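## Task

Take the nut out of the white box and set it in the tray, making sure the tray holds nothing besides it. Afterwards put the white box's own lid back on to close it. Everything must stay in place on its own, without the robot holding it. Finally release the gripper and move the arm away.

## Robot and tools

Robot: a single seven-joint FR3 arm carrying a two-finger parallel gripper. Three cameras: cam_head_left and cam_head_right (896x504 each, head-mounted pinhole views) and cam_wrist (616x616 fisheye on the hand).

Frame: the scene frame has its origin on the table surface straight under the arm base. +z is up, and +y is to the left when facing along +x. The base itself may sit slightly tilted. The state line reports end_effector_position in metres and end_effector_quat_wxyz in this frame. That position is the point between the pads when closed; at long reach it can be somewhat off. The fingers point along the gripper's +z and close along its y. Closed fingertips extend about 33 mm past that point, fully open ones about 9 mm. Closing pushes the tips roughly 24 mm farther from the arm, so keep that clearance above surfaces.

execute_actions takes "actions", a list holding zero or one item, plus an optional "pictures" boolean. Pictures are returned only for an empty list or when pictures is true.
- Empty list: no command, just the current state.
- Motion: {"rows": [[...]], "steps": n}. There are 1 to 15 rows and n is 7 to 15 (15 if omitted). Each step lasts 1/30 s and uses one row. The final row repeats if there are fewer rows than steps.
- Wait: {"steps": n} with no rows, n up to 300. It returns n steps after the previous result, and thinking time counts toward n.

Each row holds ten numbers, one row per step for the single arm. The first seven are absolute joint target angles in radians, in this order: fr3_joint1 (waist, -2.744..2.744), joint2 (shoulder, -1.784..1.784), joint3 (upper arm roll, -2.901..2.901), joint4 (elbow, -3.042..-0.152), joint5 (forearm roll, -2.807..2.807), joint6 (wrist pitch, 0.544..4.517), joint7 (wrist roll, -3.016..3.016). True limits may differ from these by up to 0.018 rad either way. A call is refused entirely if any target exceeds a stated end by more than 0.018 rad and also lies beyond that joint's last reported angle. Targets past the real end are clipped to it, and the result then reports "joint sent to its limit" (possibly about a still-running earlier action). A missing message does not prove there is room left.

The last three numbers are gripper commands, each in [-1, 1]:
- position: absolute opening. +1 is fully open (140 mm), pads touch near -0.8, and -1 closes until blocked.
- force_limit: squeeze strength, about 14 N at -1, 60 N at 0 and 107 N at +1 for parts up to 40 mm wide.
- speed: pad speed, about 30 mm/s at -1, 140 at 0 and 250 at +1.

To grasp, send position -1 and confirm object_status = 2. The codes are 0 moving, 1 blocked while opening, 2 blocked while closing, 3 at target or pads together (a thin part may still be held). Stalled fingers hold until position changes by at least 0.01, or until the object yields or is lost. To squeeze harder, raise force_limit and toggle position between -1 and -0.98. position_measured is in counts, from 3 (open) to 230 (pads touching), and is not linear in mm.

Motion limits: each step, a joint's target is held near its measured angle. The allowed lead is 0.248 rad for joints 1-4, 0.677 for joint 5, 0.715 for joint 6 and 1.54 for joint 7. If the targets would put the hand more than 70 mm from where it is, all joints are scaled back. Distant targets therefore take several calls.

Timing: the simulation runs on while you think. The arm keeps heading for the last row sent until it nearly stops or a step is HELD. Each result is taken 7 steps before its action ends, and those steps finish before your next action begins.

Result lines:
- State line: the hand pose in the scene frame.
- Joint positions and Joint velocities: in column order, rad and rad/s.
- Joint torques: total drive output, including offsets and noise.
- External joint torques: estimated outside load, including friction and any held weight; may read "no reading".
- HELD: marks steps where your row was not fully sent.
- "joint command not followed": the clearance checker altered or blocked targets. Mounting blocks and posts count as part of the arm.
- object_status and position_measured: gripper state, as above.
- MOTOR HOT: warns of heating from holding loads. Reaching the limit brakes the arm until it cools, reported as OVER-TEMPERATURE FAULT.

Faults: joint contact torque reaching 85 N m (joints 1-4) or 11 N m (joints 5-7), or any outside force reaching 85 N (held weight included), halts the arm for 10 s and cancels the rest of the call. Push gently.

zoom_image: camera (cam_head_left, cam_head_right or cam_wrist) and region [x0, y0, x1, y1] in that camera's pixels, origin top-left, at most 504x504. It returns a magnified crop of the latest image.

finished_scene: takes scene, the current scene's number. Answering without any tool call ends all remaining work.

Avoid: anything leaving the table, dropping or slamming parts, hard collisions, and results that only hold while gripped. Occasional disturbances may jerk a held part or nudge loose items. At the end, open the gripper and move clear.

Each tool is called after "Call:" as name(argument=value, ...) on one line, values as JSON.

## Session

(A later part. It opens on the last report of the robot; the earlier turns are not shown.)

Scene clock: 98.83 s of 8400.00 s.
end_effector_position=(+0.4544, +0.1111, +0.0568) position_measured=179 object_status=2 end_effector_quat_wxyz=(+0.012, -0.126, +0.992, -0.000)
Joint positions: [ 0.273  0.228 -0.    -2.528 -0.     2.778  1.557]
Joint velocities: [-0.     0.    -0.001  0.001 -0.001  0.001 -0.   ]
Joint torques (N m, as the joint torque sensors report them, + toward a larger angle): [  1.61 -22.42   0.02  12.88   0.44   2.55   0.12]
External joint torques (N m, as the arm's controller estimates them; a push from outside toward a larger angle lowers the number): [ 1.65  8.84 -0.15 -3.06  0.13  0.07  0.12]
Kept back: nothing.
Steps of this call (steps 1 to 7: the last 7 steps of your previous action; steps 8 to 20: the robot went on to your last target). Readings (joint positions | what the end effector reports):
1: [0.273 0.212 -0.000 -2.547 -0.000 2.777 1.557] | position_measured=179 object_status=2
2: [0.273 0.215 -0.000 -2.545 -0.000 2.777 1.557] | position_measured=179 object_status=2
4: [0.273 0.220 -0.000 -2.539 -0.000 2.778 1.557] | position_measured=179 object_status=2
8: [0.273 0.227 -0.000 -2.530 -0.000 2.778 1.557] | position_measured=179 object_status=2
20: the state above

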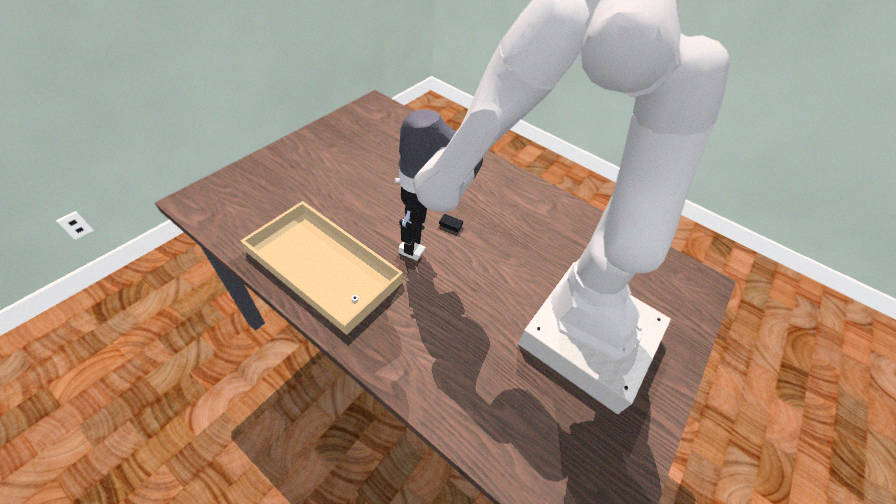

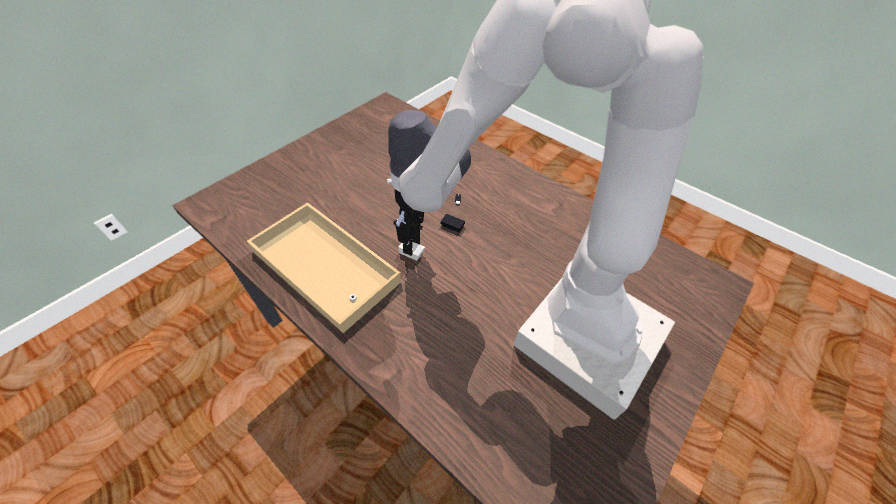

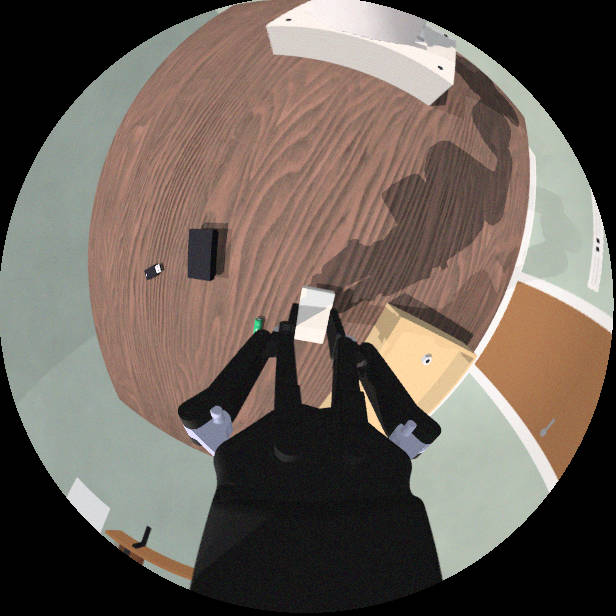

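Call:
execute_actions(actions=[{"rows":[[0.275,0.221,0,-2.532,0,2.778,1.56,0,-0.4,-0.4]],"steps":15}])

Call:
execute_actions(actions=[{"rows":[[0.275,0.1,0,-2.55,0,2.66,1.56,0,-0.4,-0.4]],"steps":15}])

Call:
execute_actions(actions=[{"steps":20}], pictures=true)

Call:
zoom_image(camera="cam_head_left", region=[375,210,455,280])

Call:
zoom_image(camera="cam_wrist", region=[255,240,375,360])

Scene clock: 99.57 s of 8400.00 s.
end_effector_position=(+0.4550, +0.1112, +0.0589) position_measured=144 object_status=0 end_effector_quat_wxyz=(+0.013, -0.126, +0.992, -0.000)
Joint positions: [ 0.273  0.222 -0.    -2.53  -0.     2.778  1.557]
Joint velocities: [ 0.     0.    -0.    -0.003  0.     0.001 -0.   ]
Joint torques (N m, as the joint torque sensors report them, + toward a larger angle): [  1.54 -31.19   0.37  12.71   0.45   2.6    0.12]
External joint torques (N m, as the arm's controller estimates them; a push from outside toward a larger angle lowers the number): [ 1.59 -0.07  0.21 -3.28  0.14  0.12  0.12]
Steps of this call (steps 1 to 14: the robot went on to your last target; steps 15 to 22: the first 8 steps of this action). Readings (joint positions | what the end effector reports):
15: [0.273 0.227 -0.000 -2.528 -0.000 2.778 1.557] | position_measured=179 object_status=0
16: [0.273 0.225 -0.000 -2.529 -0.000 2.778 1.557] | position_measured=179 object_status=0
18: [0.273 0.223 -0.000 -2.529 -0.000 2.778 1.557] | position_measured=165 object_status=0
22: the state above

Scene clock: 100.07 s of 8400.00 s.
end_effector_position=(+0.4566, +0.1117, +0.1016) position_measured=129 object_status=3 end_effector_quat_wxyz=(+0.021, -0.126, +0.992, +0.001)
Joint positions: [ 0.273  0.101 -0.    -2.546 -0.     2.689  1.557]
Joint velocities: [-0.    -0.028 -0.001 -0.007  0.001 -0.151  0.001]
Joint torques (N m, as the joint torque sensors report them, + toward a larger angle): [  1.53 -27.83   0.54  14.32   0.52   2.     0.08]
External joint torques (N m, as the arm's controller estimates them; a push from outside toward a larger angle lowers the number): [ 1.68 -0.73  0.59 -2.34  0.13 -0.34  0.08]
Steps of this call (steps 1 to 7: the last 7 steps of your previous action; steps 8 to 15: the first 8 steps of this action). Readings (joint positions | what the end effector reports):
8: [0.273 0.206 -0.000 -2.538 -0.000 2.760 1.557] | position_measured=129 object_status=0
9: [0.273 0.175 -0.000 -2.546 -0.000 2.740 1.557] | position_measured=129 object_status=3
11: [0.273 0.128 -0.000 -2.546 -0.000 2.716 1.557] | position_measured=129 object_status=3
15: the state above

Scene clock: 100.73 s of 8400.00 s.
end_effector_position=(+0.4475, +0.1095, +0.0986) position_measured=129 object_status=3 end_effector_quat_wxyz=(+0.008, -0.126, +0.992, -0.001)
Joint positions: [ 0.273  0.101 -0.    -2.548 -0.     2.663  1.557]
Joint velocities: [-0.    -0.     0.001  0.     0.    -0.002  0.001]
Joint torques (N m, as the joint torque sensors report them, + toward a larger angle): [  1.63 -29.09  -0.72  15.19   0.57   2.11   0.06]
External joint torques (N m, as the arm's controller estimates them; a push from outside toward a larger angle lowers the number): [ 1.65 -0.18 -0.79 -2.53  0.18 -0.35  0.06]
Kept back: nothing.
Steps of this call (steps 1 to 7: the last 7 steps of your previous action; steps 8 to 20: the robot went on to your last target). Readings (joint positions | what the end effector reports):
1: [0.273 0.101 -0.000 -2.546 -0.000 2.684 1.557] | position_measured=129 object_status=3
2: [0.273 0.101 -0.000 -2.547 -0.000 2.680 1.557] | position_measured=129 object_status=3
4: [0.273 0.101 -0.000 -2.548 -0.000 2.674 1.557] | position_measured=129 object_status=3
8: [0.273 0.101 -0.000 -2.548 -0.000 2.668 1.557] | position_measured=129 object_status=3
20: the state above

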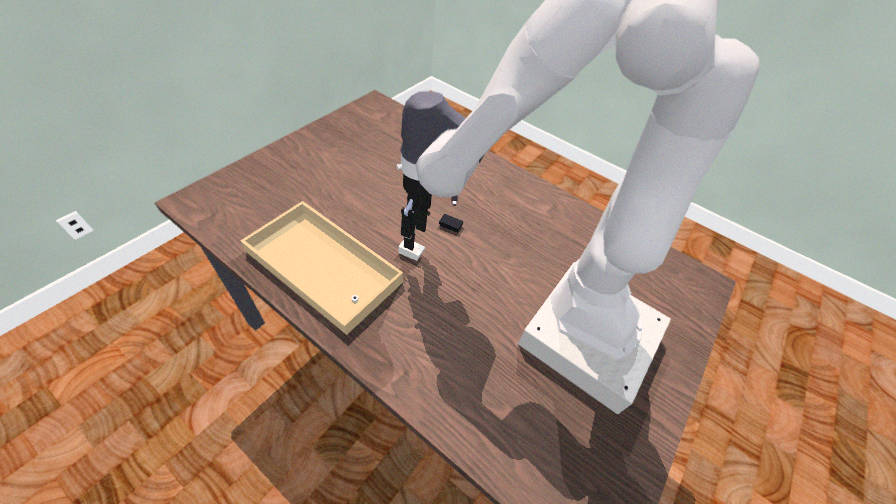

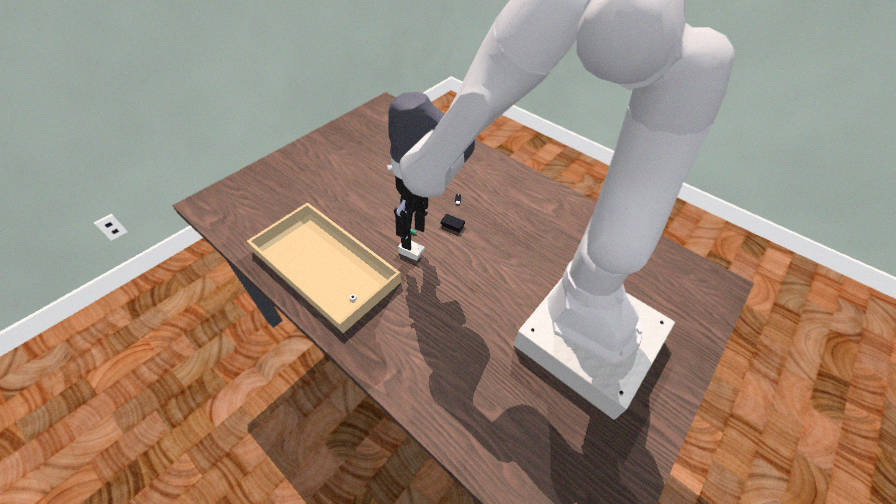

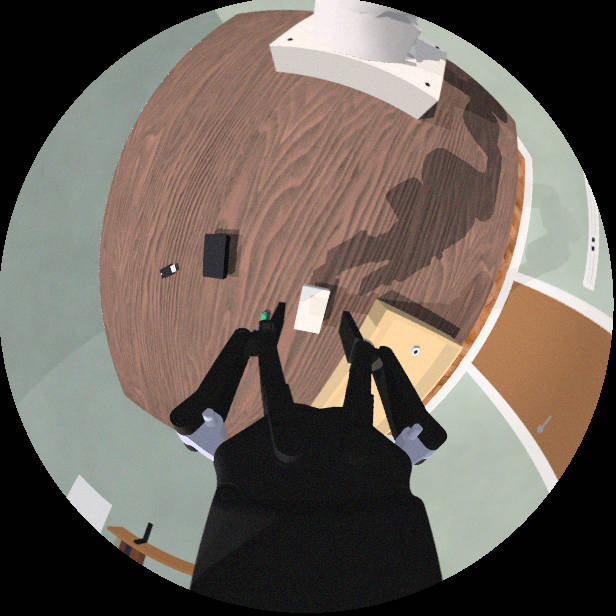

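Region (375, 210, 455, 280) of cam_head_left's 896x504 image, scaled by 6.300, with more detail than that image has; it fills the top 441 rows of this view, and the rest is white.

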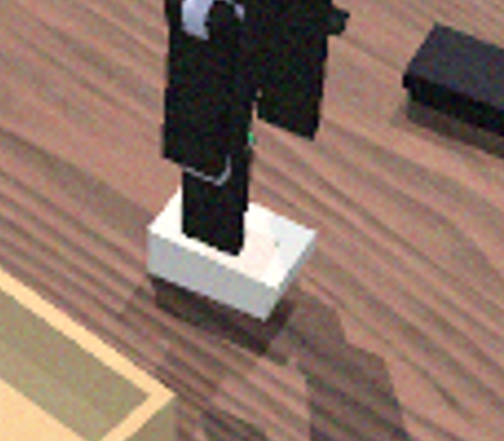

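Region (255, 240, 375, 360) of cam_wrist's 616x616 image, scaled by 4.200, with more detail than that image has.

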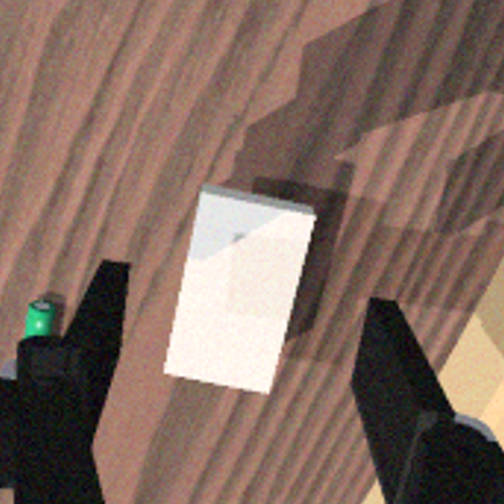

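Call:
execute_actions(actions=[{"rows":[[0.275,0.11,0,-2.535,0,2.67,1.56,-0.8,0,0.5]],"steps":15}])

Call:
execute_actions(actions=[{"rows":[[0.275,0.15,0,-2.53,0,2.7,1.56,-0.8,0,0.5],[0.275,0.17,0,-2.53,0,2.72,1.56,-0.8,0,0.5],[0.275,0.18,0,-2.53,0,2.73,1.56,-0.8,0,0.5],[0.275,0.19,0,-2.53,0,2.74,1.56,-0.8,0,0.5],[0.275,0.2,0,-2.53,0,2.75,1.56,-0.8,0,0.5],[0.275,0.21,0,-2.53,0,2.76,1.56,-0.8,0,0.5],[0.275,0.22,0,-2.53,0,2.765,1.56,-0.8,0,0.5]],"steps":15}])

Call:
execute_actions(actions=[{"steps":15}], pictures=true)

Call:
zoom_image(camera="cam_head_left", region=[375,210,455,280])

Scene clock: 101.67 s of 8400.00 s.
end_effector_position=(+0.4527, +0.1108, +0.0992) position_measured=199 object_status=0 end_effector_quat_wxyz=(+0.011, -0.126, +0.992, -0.000)
Joint positions: [ 0.273  0.108 -0.    -2.537 -0.     2.667  1.557]
Joint velocities: [-0.     0.003 -0.001  0.005 -0.001  0.006 -0.001]
Joint torques (N m, as the joint torque sensors report them, + toward a larger angle): [  1.84 -29.65  -0.43  17.64   0.51   2.89   0.09]
External joint torques (N m, as the arm's controller estimates them; a push from outside toward a larger angle lowers the number): [ 2.02 -0.47 -0.37 -0.04  0.11  0.43  0.09]
Steps of this call (steps 1 to 15: the robot went on to your last target; steps 16 to 20: nothing new was sent; steps 21 to 28: the first 8 steps of this action). Readings (joint positions | what the end effector reports):
21: [0.273 0.102 -0.000 -2.546 -0.000 2.663 1.557] | position_measured=129 object_status=0
22: [0.273 0.104 -0.000 -2.543 -0.000 2.664 1.557] | position_measured=136 object_status=0
24: [0.273 0.107 -0.000 -2.539 -0.000 2.665 1.557] | position_measured=157 object_status=0
28: the state above

Scene clock: 102.17 s of 8400.00 s.
end_effector_position=(+0.4459, +0.1090, +0.0625) position_measured=229 object_status=3 end_effector_quat_wxyz=(-0.002, -0.126, +0.992, -0.002)
Joint positions: [ 0.273  0.205 -0.    -2.53  -0.     2.73   1.557]
Joint velocities: [-0.001  0.249 -0.001 -0.007 -0.001  0.183 -0.001]
Joint torques (N m, as the joint torque sensors report them, + toward a larger angle): [  1.85 -33.51   0.14  15.41   0.39   3.2    0.16]
External joint torques (N m, as the arm's controller estimates them; a push from outside toward a larger angle lowers the number): [ 2.    1.59  0.08 -2.6   0.07  0.45  0.16]
Steps of this call (steps 1 to 7: the last 7 steps of your previous action; steps 8 to 15: the first 8 steps of this action). Readings (joint positions | what the end effector reports):
8: [0.273 0.114 -0.000 -2.535 -0.000 2.672 1.557] | position_measured=229 object_status=0
9: [0.273 0.127 -0.000 -2.531 -0.000 2.681 1.557] | position_measured=229 object_status=3
11: [0.273 0.157 -0.000 -2.530 -0.000 2.698 1.557] | position_measured=229 object_status=3
15: the state above

Scene clock: 102.67 s of 8400.00 s.
end_effector_position=(+0.4508, +0.1102, +0.0589) position_measured=229 object_status=3 end_effector_quat_wxyz=(+0.007, -0.126, +0.992, -0.001)
Joint positions: [ 0.273  0.219 -0.    -2.53  -0.     2.761  1.557]
Joint velocities: [-0.001 -0.     0.001  0.001 -0.001  0.01  -0.002]
Joint torques (N m, as the joint torque sensors report them, + toward a larger angle): [  1.33 -30.11  -0.4   15.38   0.4    2.8    0.06]
External joint torques (N m, as the arm's controller estimates them; a push from outside toward a larger angle lowers the number): [ 1.33  0.95 -0.6  -0.61  0.09  0.35  0.06]
Kept back: nothing.
Steps of this call (steps 1 to 7: the last 7 steps of your previous action; steps 8 to 15: the robot went on to your last target). Readings (joint positions | what the end effector reports):
1: [0.273 0.211 -0.000 -2.530 -0.000 2.735 1.557] | position_measured=229 object_status=3
2: [0.273 0.215 -0.000 -2.530 -0.000 2.740 1.557] | position_measured=229 object_status=3
4: [0.273 0.218 -0.000 -2.530 -0.000 2.747 1.557] | position_measured=229 object_status=3
8: [0.273 0.219 -0.000 -2.530 -0.000 2.756 1.557] | position_measured=229 object_status=3
15: the state above

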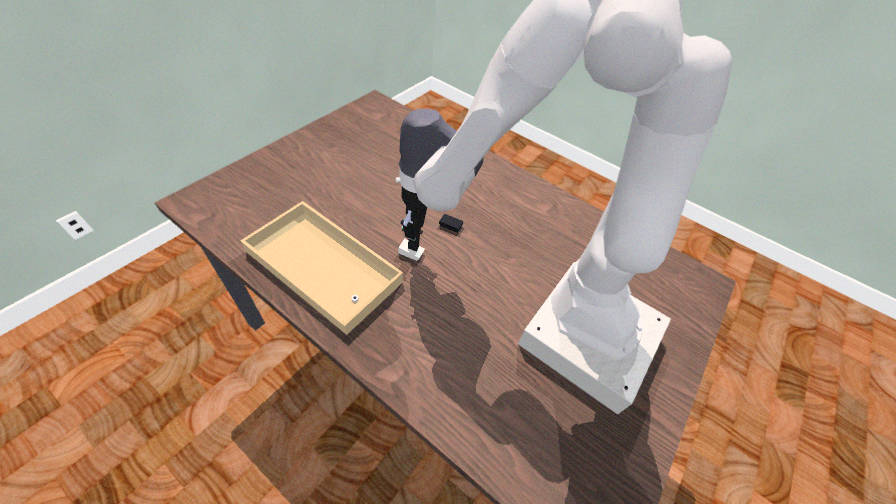

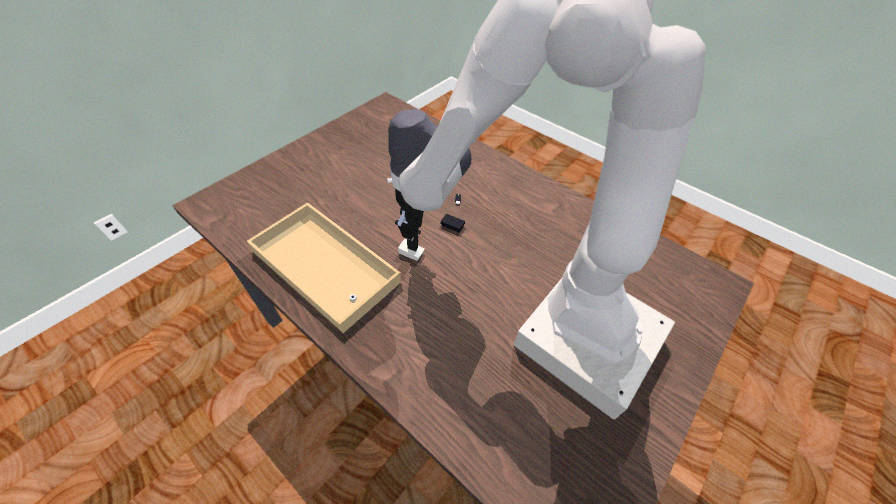

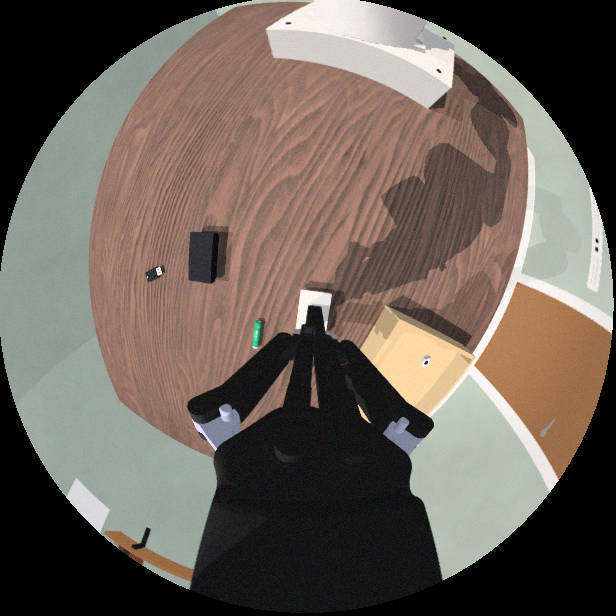

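Region (375, 210, 455, 280) of cam_head_left's 896x504 image, scaled by 6.300, with more detail than that image has; it fills the top 441 rows of this view, and the rest is white.

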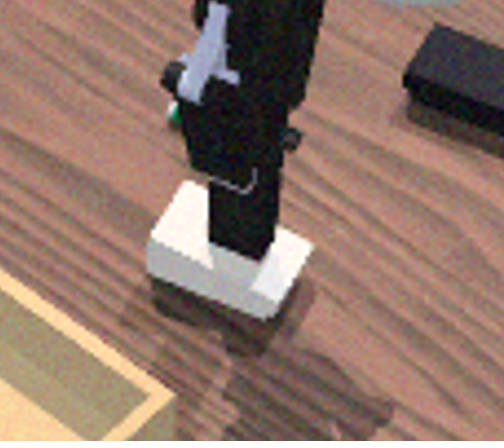

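Call:
execute_actions(actions=[{"rows":[[0.275,0.235,0,-2.526,0,2.77,1.56,-0.8,0,0.5]],"steps":15}])

Call:
execute_actions(actions=[{"rows":[[0.275,0.235,0,-2.526,0,2.77,1.56,-0.8,0,0.5],[0.275,0.235,0,-2.526,0,2.77,1.56,-0.8,0,0.5],[0.275,0.235,0,-2.526,0,2.77,1.56,-0.8,0,0.5],[0.275,0.1,0,-2.52,0,2.65,1.56,-0.8,0,0.5],[0.275,-0.1,0,-2.5,0,2.4,1.56,-0.8,0,0.5]],"steps":15}])

Call:
execute_actions(actions=[{"steps":20}], pictures=true)

Call:
zoom_image(camera="cam_head_left", region=[375,200,475,280])

Scene clock: 103.43 s of 8400.00 s.
end_effector_position=(+0.4527, +0.1106, +0.0571) position_measured=229 object_status=3 end_effector_quat_wxyz=(+0.008, -0.126, +0.992, -0.001)
Joint positions: [ 0.273  0.227 -0.    -2.526 -0.     2.767  1.557]
Joint velocities: [ 0.     0.    -0.     0.    -0.001  0.     0.   ]
Joint torques (N m, as the joint torque sensors report them, + toward a larger angle): [  1.88 -25.49  -0.46  15.01   0.42   2.94   0.03]
External joint torques (N m, as the arm's controller estimates them; a push from outside toward a larger angle lowers the number): [ 2.    5.75 -0.55 -0.92  0.11  0.48  0.03]
Steps of this call (steps 1 to 15: the robot went on to your last target; steps 16 to 23: the first 8 steps of this action). Readings (joint positions | what the end effector reports):
16: [0.273 0.221 -0.000 -2.529 -0.000 2.763 1.557] | position_measured=229 object_status=3
17: [0.273 0.224 -0.000 -2.528 -0.000 2.765 1.557] | position_measured=229 object_status=3
19: [0.273 0.226 -0.000 -2.526 -0.000 2.766 1.557] | position_measured=229 object_status=3
23: the state above

Scene clock: 103.93 s of 8400.00 s.
end_effector_position=(+0.4686, +0.1148, +0.1442) position_measured=229 object_status=3 end_effector_quat_wxyz=(+0.031, -0.126, +0.992, +0.002)
Joint positions: [ 0.273  0.015 -0.    -2.514 -0.     2.59   1.557]
Joint velocities: [-0.    -1.556 -0.     0.219  0.001 -1.117 -0.001]
Joint torques (N m, as the joint torque sensors report them, + toward a larger angle): [  1.74 -20.81  -0.44  14.42   0.59   1.71   0.16]
External joint torques (N m, as the arm's controller estimates them; a push from outside toward a larger angle lowers the number): [ 1.8  -1.55 -0.36 -1.44  0.17 -0.53  0.15]
Steps of this call (steps 1 to 7: the last 7 steps of your previous action; steps 8 to 15: the first 8 steps of this action). Readings (joint positions | what the end effector reports):
8: [0.273 0.227 -0.000 -2.526 -0.000 2.767 1.557] | position_measured=229 object_status=3
9: [0.273 0.227 -0.000 -2.526 -0.000 2.767 1.557] | position_measured=229 object_status=3
11: [0.273 0.211 -0.000 -2.529 -0.000 2.749 1.557] | position_measured=229 object_status=3
15: the state above

Scene clock: 104.60 s of 8400.00 s.
end_effector_position=(+0.4485, +0.1101, +0.1875) position_measured=229 object_status=3 end_effector_quat_wxyz=(+0.005, -0.126, +0.992, -0.001)
Joint positions: [ 0.273 -0.101 -0.    -2.498 -0.     2.406  1.557]
Joint velocities: [ 0.001  0.    -0.     0.     0.001 -0.021 -0.001]
Joint torques (N m, as the joint torque sensors report them, + toward a larger angle): [  1.52 -25.    -0.03  18.96   0.72   2.2    0.13]
External joint torques (N m, as the arm's controller estimates them; a push from outside toward a larger angle lowers the number): [ 1.51  0.35  0.07 -2.18  0.17 -0.25  0.13]
Kept back: nothing.
Steps of this call (steps 1 to 7: the last 7 steps of your previous action; steps 8 to 20: the robot went on to your last target). Readings (joint positions | what the end effector reports):
1: [0.273 -0.030 -0.000 -2.506 -0.000 2.558 1.557] | position_measured=229 object_status=3
2: [0.273 -0.063 -0.000 -2.499 -0.000 2.532 1.557] | position_measured=229 object_status=3
4: [0.273 -0.095 -0.000 -2.493 -0.000 2.494 1.557] | position_measured=229 object_status=3
8: [0.273 -0.101 -0.000 -2.496 -0.000 2.444 1.557] | position_measured=229 object_status=3
20: the state above

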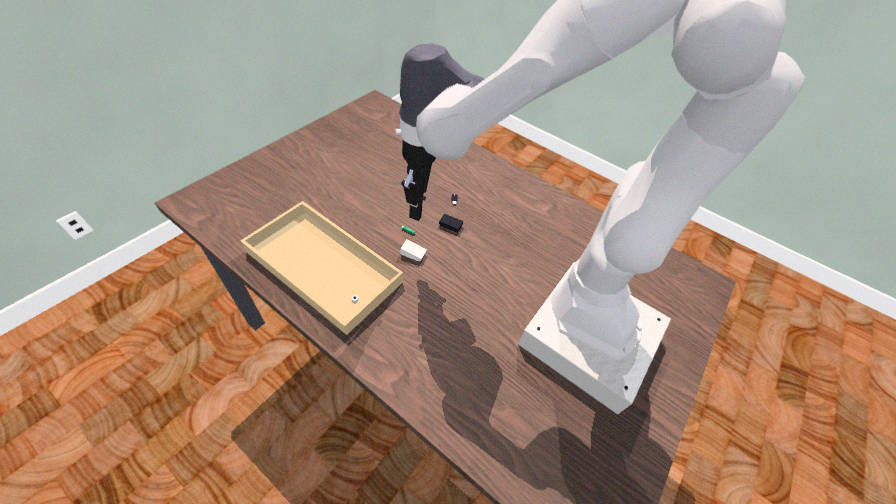

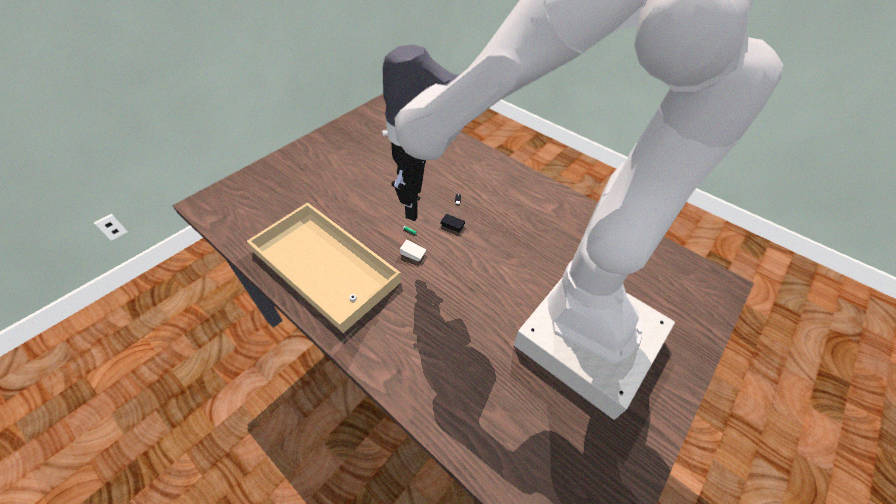

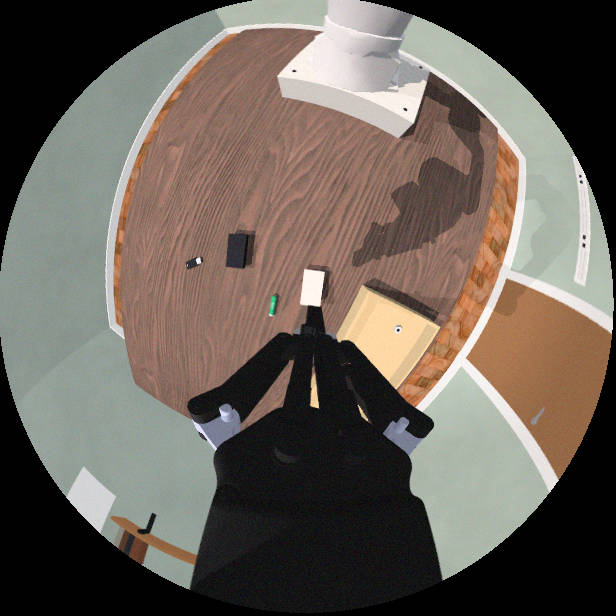

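Region (375, 200, 475, 280) of cam_head_left's 896x504 image, scaled by 5.040, with more detail than that image has; it fills the top 403 rows of this view, and the rest is white.

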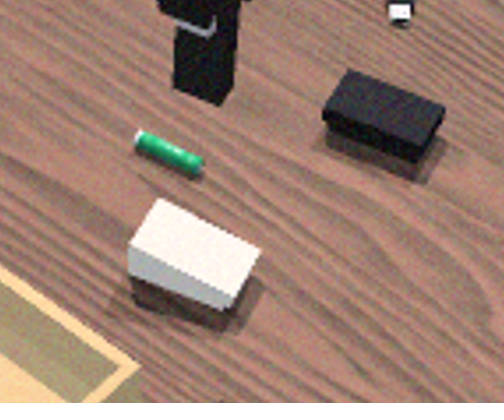

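Call:
execute_actions(actions=[{"rows":[[0.275,0.15,0,-2.47,0,2.66,1.56,-0.8,0,0.5]],"steps":15}])

Call:
execute_actions(actions=[{"steps":25}], pictures=true)

Call:
zoom_image(camera="cam_head_right", region=[375,200,475,280])

Call:
zoom_image(camera="cam_wrist", region=[255,230,375,350])

Scene clock: 105.30 s of 8400.00 s.
end_effector_position=(+0.4546, +0.1113, +0.0949) position_measured=229 object_status=3 end_effector_quat_wxyz=(-0.014, -0.126, +0.992, -0.003)
Joint positions: [ 0.273  0.149 -0.    -2.477 -0.     2.596  1.557]
Joint velocities: [ 0.001  0.107  0.     0.003 -0.     0.348 -0.001]
Joint torques (N m, as the joint torque sensors report them, + toward a larger angle): [  1.36 -34.9   -0.6   21.23   0.54   3.32   0.07]
External joint torques (N m, as the arm's controller estimates them; a push from outside toward a larger angle lowers the number): [ 1.37  1.92 -0.74 -0.59  0.13  0.46  0.07]
Steps of this call (steps 1 to 13: the robot went on to your last target; steps 14 to 21: the first 8 steps of this action). Readings (joint positions | what the end effector reports):
14: [0.273 -0.076 -0.000 -2.487 -0.000 2.432 1.557] | position_measured=229 object_status=3
15: [0.273 -0.023 -0.000 -2.474 -0.000 2.470 1.557] | position_measured=229 object_status=3
17: [0.273 0.076 -0.000 -2.471 -0.000 2.531 1.557] | position_measured=229 object_status=3
21: the state above

Scene clock: 106.13 s of 8400.00 s.
end_effector_position=(+0.4759, +0.1166, +0.1011) position_measured=229 object_status=3 end_effector_quat_wxyz=(+0.018, -0.126, +0.992, +0.000)
Joint positions: [ 0.273  0.151 -0.    -2.472 -0.     2.657  1.557]
Joint velocities: [-0.001 -0.     0.    -0.001 -0.     0.002 -0.   ]
Joint torques (N m, as the joint torque sensors report them, + toward a larger angle): [  1.6  -31.63  -0.33  18.92   0.61   2.96  -0.02]
External joint torques (N m, as the arm's controller estimates them; a push from outside toward a larger angle lowers the number): [ 1.79 -0.72 -0.3   0.84  0.2   0.47 -0.02]
Kept back: nothing.
Steps of this call (steps 1 to 7: the last 7 steps of your previous action; steps 8 to 25: the robot went on to your last target). Readings (joint positions | what the end effector reports):
1: [0.273 0.151 -0.000 -2.477 -0.000 2.607 1.557] | position_measured=229 object_status=3
2: [0.273 0.151 -0.000 -2.476 -0.000 2.616 1.557] | position_measured=229 object_status=3
4: [0.273 0.151 -0.000 -2.473 -0.000 2.630 1.557] | position_measured=229 object_status=3
8: [0.273 0.151 -0.000 -2.472 -0.000 2.645 1.557] | position_measured=229 object_status=3
25: the state above

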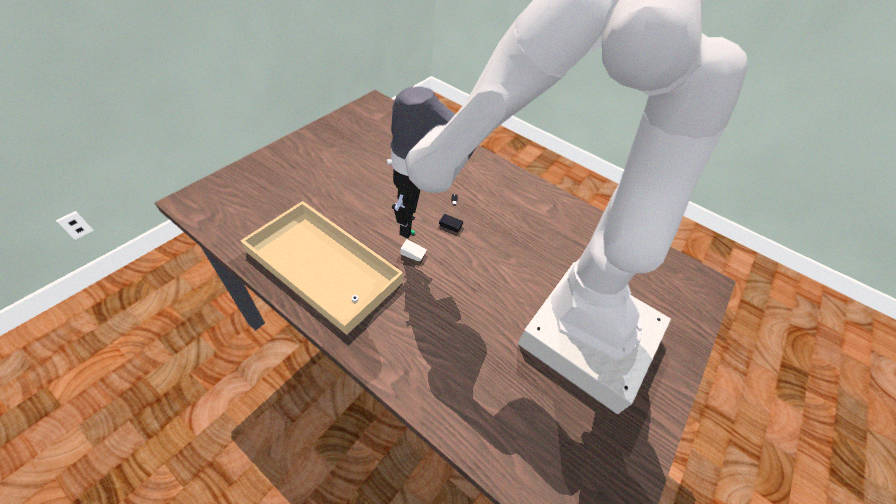

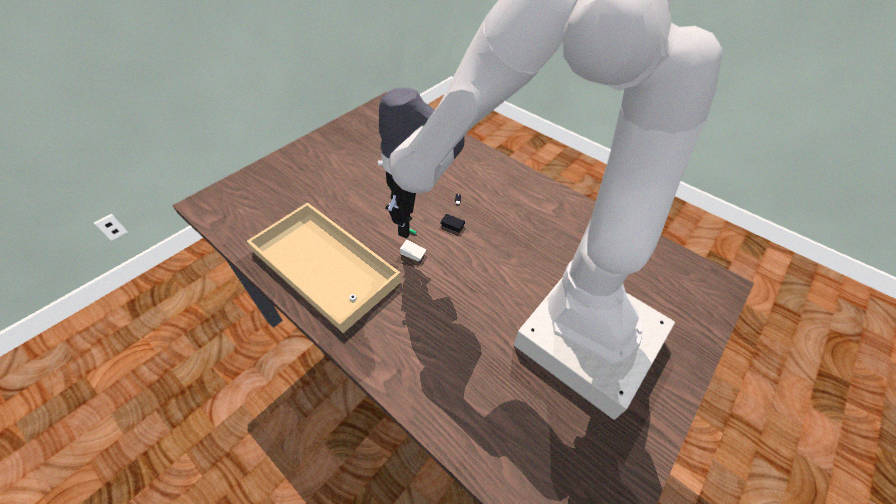

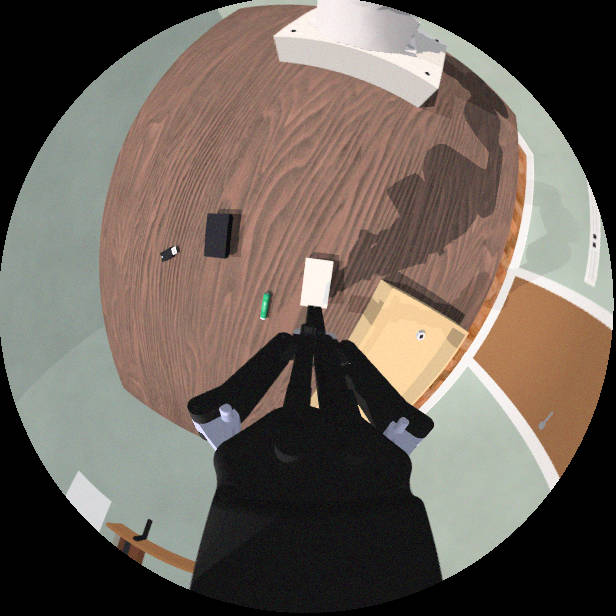

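Region (375, 200, 475, 280) of cam_head_right's 896x504 image, scaled by 5.040, with more detail than that image has; it fills the top 403 rows of this view, and the rest is white.

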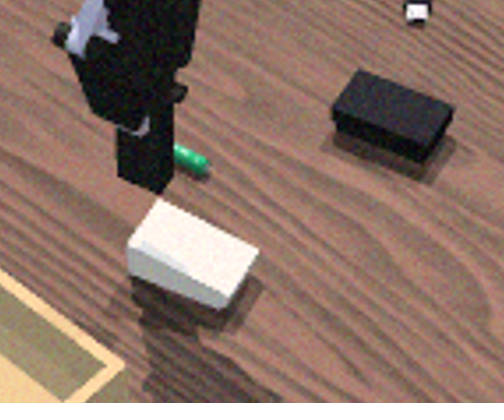

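Region (255, 230, 375, 350) of cam_wrist's 616x616 image, scaled by 4.200, with more detail than that image has.

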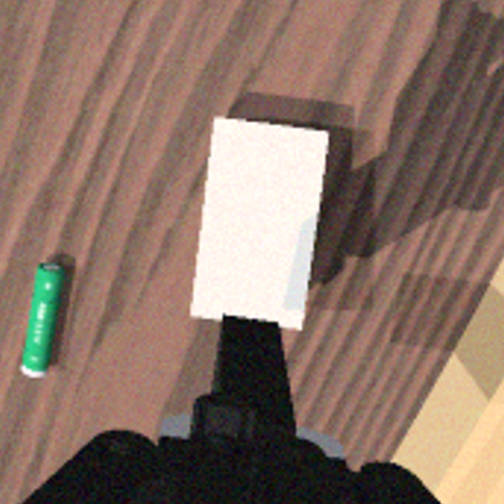

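Call:
execute_actions(actions=[{"rows":[[0.275,0.19,0,-2.495,0,2.7,1.56,-0.8,0,0.5],[0.275,0.19,0,-2.495,0,2.71,1.56,-0.8,0,0.5],[0.275,0.205,0,-2.495,0,2.72,1.56,-0.8,0,0.5],[0.275,0.215,0,-2.495,0,2.725,1.56,-0.8,0,0.5]],"steps":15}])

Call:
execute_actions(actions=[{"rows":[[0.275,0.23,0,-2.495,0,2.73,1.56,-0.8,0,0.5],[0.275,0.24,0,-2.495,0,2.735,1.56,-0.8,0,0.5],[0.275,0.25,0,-2.495,0,2.74,1.56,-0.8,0,0.5]],"steps":15}])

Call:
execute_actions(actions=[{"steps":15}], pictures=true)

Call:
zoom_image(camera="cam_head_right", region=[375,200,475,280])

Scene clock: 108.60 s of 8400.00 s.
end_effector_position=(+0.4574, +0.1119, +0.0679) position_measured=229 object_status=3 end_effector_quat_wxyz=(-0.001, -0.126, +0.992, -0.002)
Joint positions: [ 0.273  0.213 -0.    -2.495 -0.     2.705  1.557]
Joint velocities: [ 0.001  0.057 -0.001 -0.016 -0.002  0.089  0.002]
Joint torques (N m, as the joint torque sensors report them, + toward a larger angle): [  1.82 -33.65  -0.09  15.9    0.43   3.3    0.05]
External joint torques (N m, as the arm's controller estimates them; a push from outside toward a larger angle lowers the number): [ 1.83  0.89 -0.29 -2.69  0.07  0.54  0.05]
Steps of this call (steps 1 to 15: the robot went on to your last target; steps 16 to 66: nothing new was sent; steps 67 to 74: the first 8 steps of this action). Readings (joint positions | what the end effector reports):
67: [0.273 0.154 -0.000 -2.474 -0.000 2.665 1.557] | position_measured=229 object_status=3
68: [0.273 0.163 -0.000 -2.478 -0.000 2.673 1.557] | position_measured=229 object_status=3
70: [0.273 0.186 -0.000 -2.486 -0.000 2.688 1.557] | position_measured=229 object_status=3
74: the state above

Scene clock: 109.10 s of 8400.00 s.
end_effector_position=(+0.4593, +0.1124, +0.0594) position_measured=229 object_status=3 end_effector_quat_wxyz=(+0.002, -0.126, +0.992, -0.001)
Joint positions: [ 0.273  0.238 -0.    -2.493 -0.     2.734  1.557]
Joint velocities: [ 0.     0.     0.     0.    -0.002  0.009  0.   ]
Joint torques (N m, as the joint torque sensors report them, + toward a larger angle): [  1.98 -23.74   0.09  14.11   0.59   3.16   0.13]
External joint torques (N m, as the arm's controller estimates them; a push from outside toward a larger angle lowers the number): [ 2.03  8.8  -0.09 -2.51  0.26  0.62  0.13]
Steps of this call (steps 1 to 7: the last 7 steps of your previous action; steps 8 to 15: the first 8 steps of this action). Readings (joint positions | what the end effector reports):
8: [0.273 0.216 -0.000 -2.495 -0.000 2.720 1.557] | position_measured=229 object_status=3
9: [0.273 0.221 -0.000 -2.494 -0.000 2.723 1.557] | position_measured=229 object_status=3
11: [0.273 0.235 -0.000 -2.494 -0.000 2.728 1.557] | position_measured=229 object_status=3
15: the state above

Scene clock: 109.60 s of 8400.00 s.
end_effector_position=(+0.4594, +0.1124, +0.0594) position_measured=229 object_status=3 end_effector_quat_wxyz=(+0.003, -0.126, +0.992, -0.001)
Joint positions: [ 0.273  0.238 -0.    -2.493 -0.     2.734  1.557]
Joint velocities: [-0.001 -0.001  0.    -0.     0.001 -0.    -0.   ]
Joint torques (N m, as the joint torque sensors report them, + toward a larger angle): [  1.79 -24.1   -0.15  13.83   0.5    3.31  -0.01]
External joint torques (N m, as the arm's controller estimates them; a push from outside toward a larger angle lowers the number): [ 1.85  7.85 -0.31 -2.46  0.17  0.88 -0.01]
Kept back: nothing.
Steps of this call (steps 1 to 7: the last 7 steps of your previous action; steps 8 to 15: the robot went on to your last target). Readings (joint positions | what the end effector reports):
1: [0.273 0.238 -0.000 -2.493 -0.000 2.734 1.557] | position_measured=229 object_status=3
2: [0.273 0.238 -0.000 -2.493 -0.000 2.734 1.557] | position_measured=229 object_status=3
4: [0.273 0.238 -0.000 -2.493 -0.000 2.734 1.557] | position_measured=229 object_status=3
8: [0.273 0.238 -0.000 -2.493 -0.000 2.734 1.557] | position_measured=229 object_status=3
15: the state above
The arm was judged still, so your last target was given up. Only a new action makes it travel on or press farther. Fingers that are still opening or closing keep moving.

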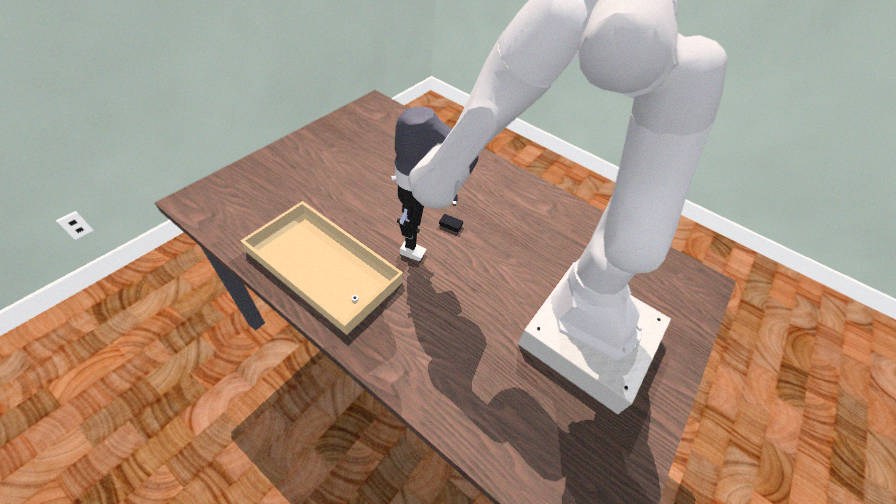

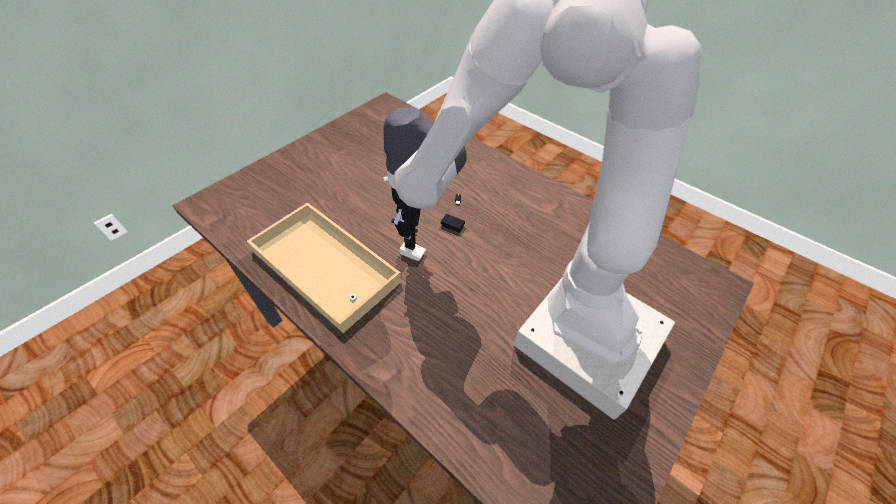

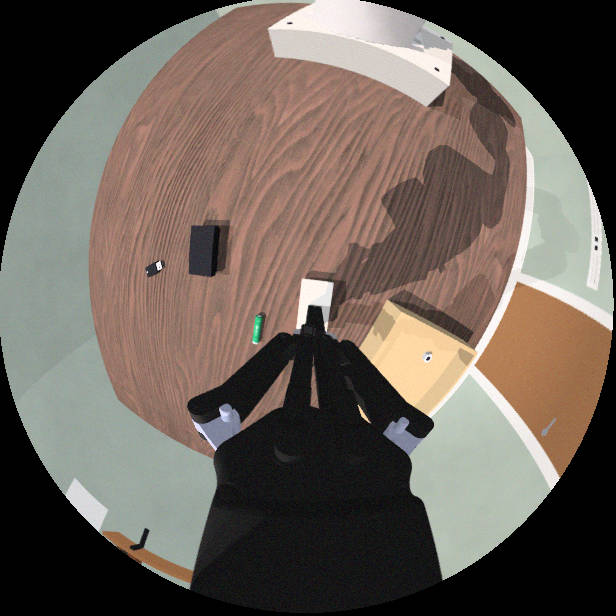

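Region (375, 200, 475, 280) of cam_head_right's 896x504 image, scaled by 5.040, with more detail than that image has; it fills the top 403 rows of this view, and the rest is white.

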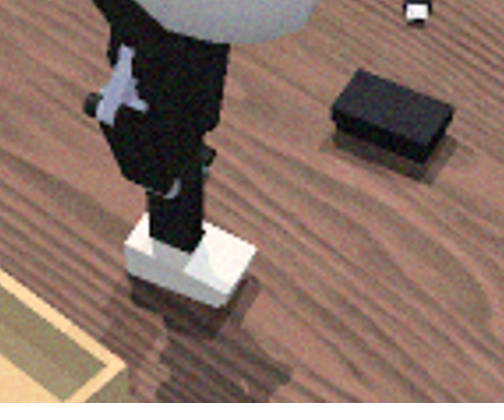

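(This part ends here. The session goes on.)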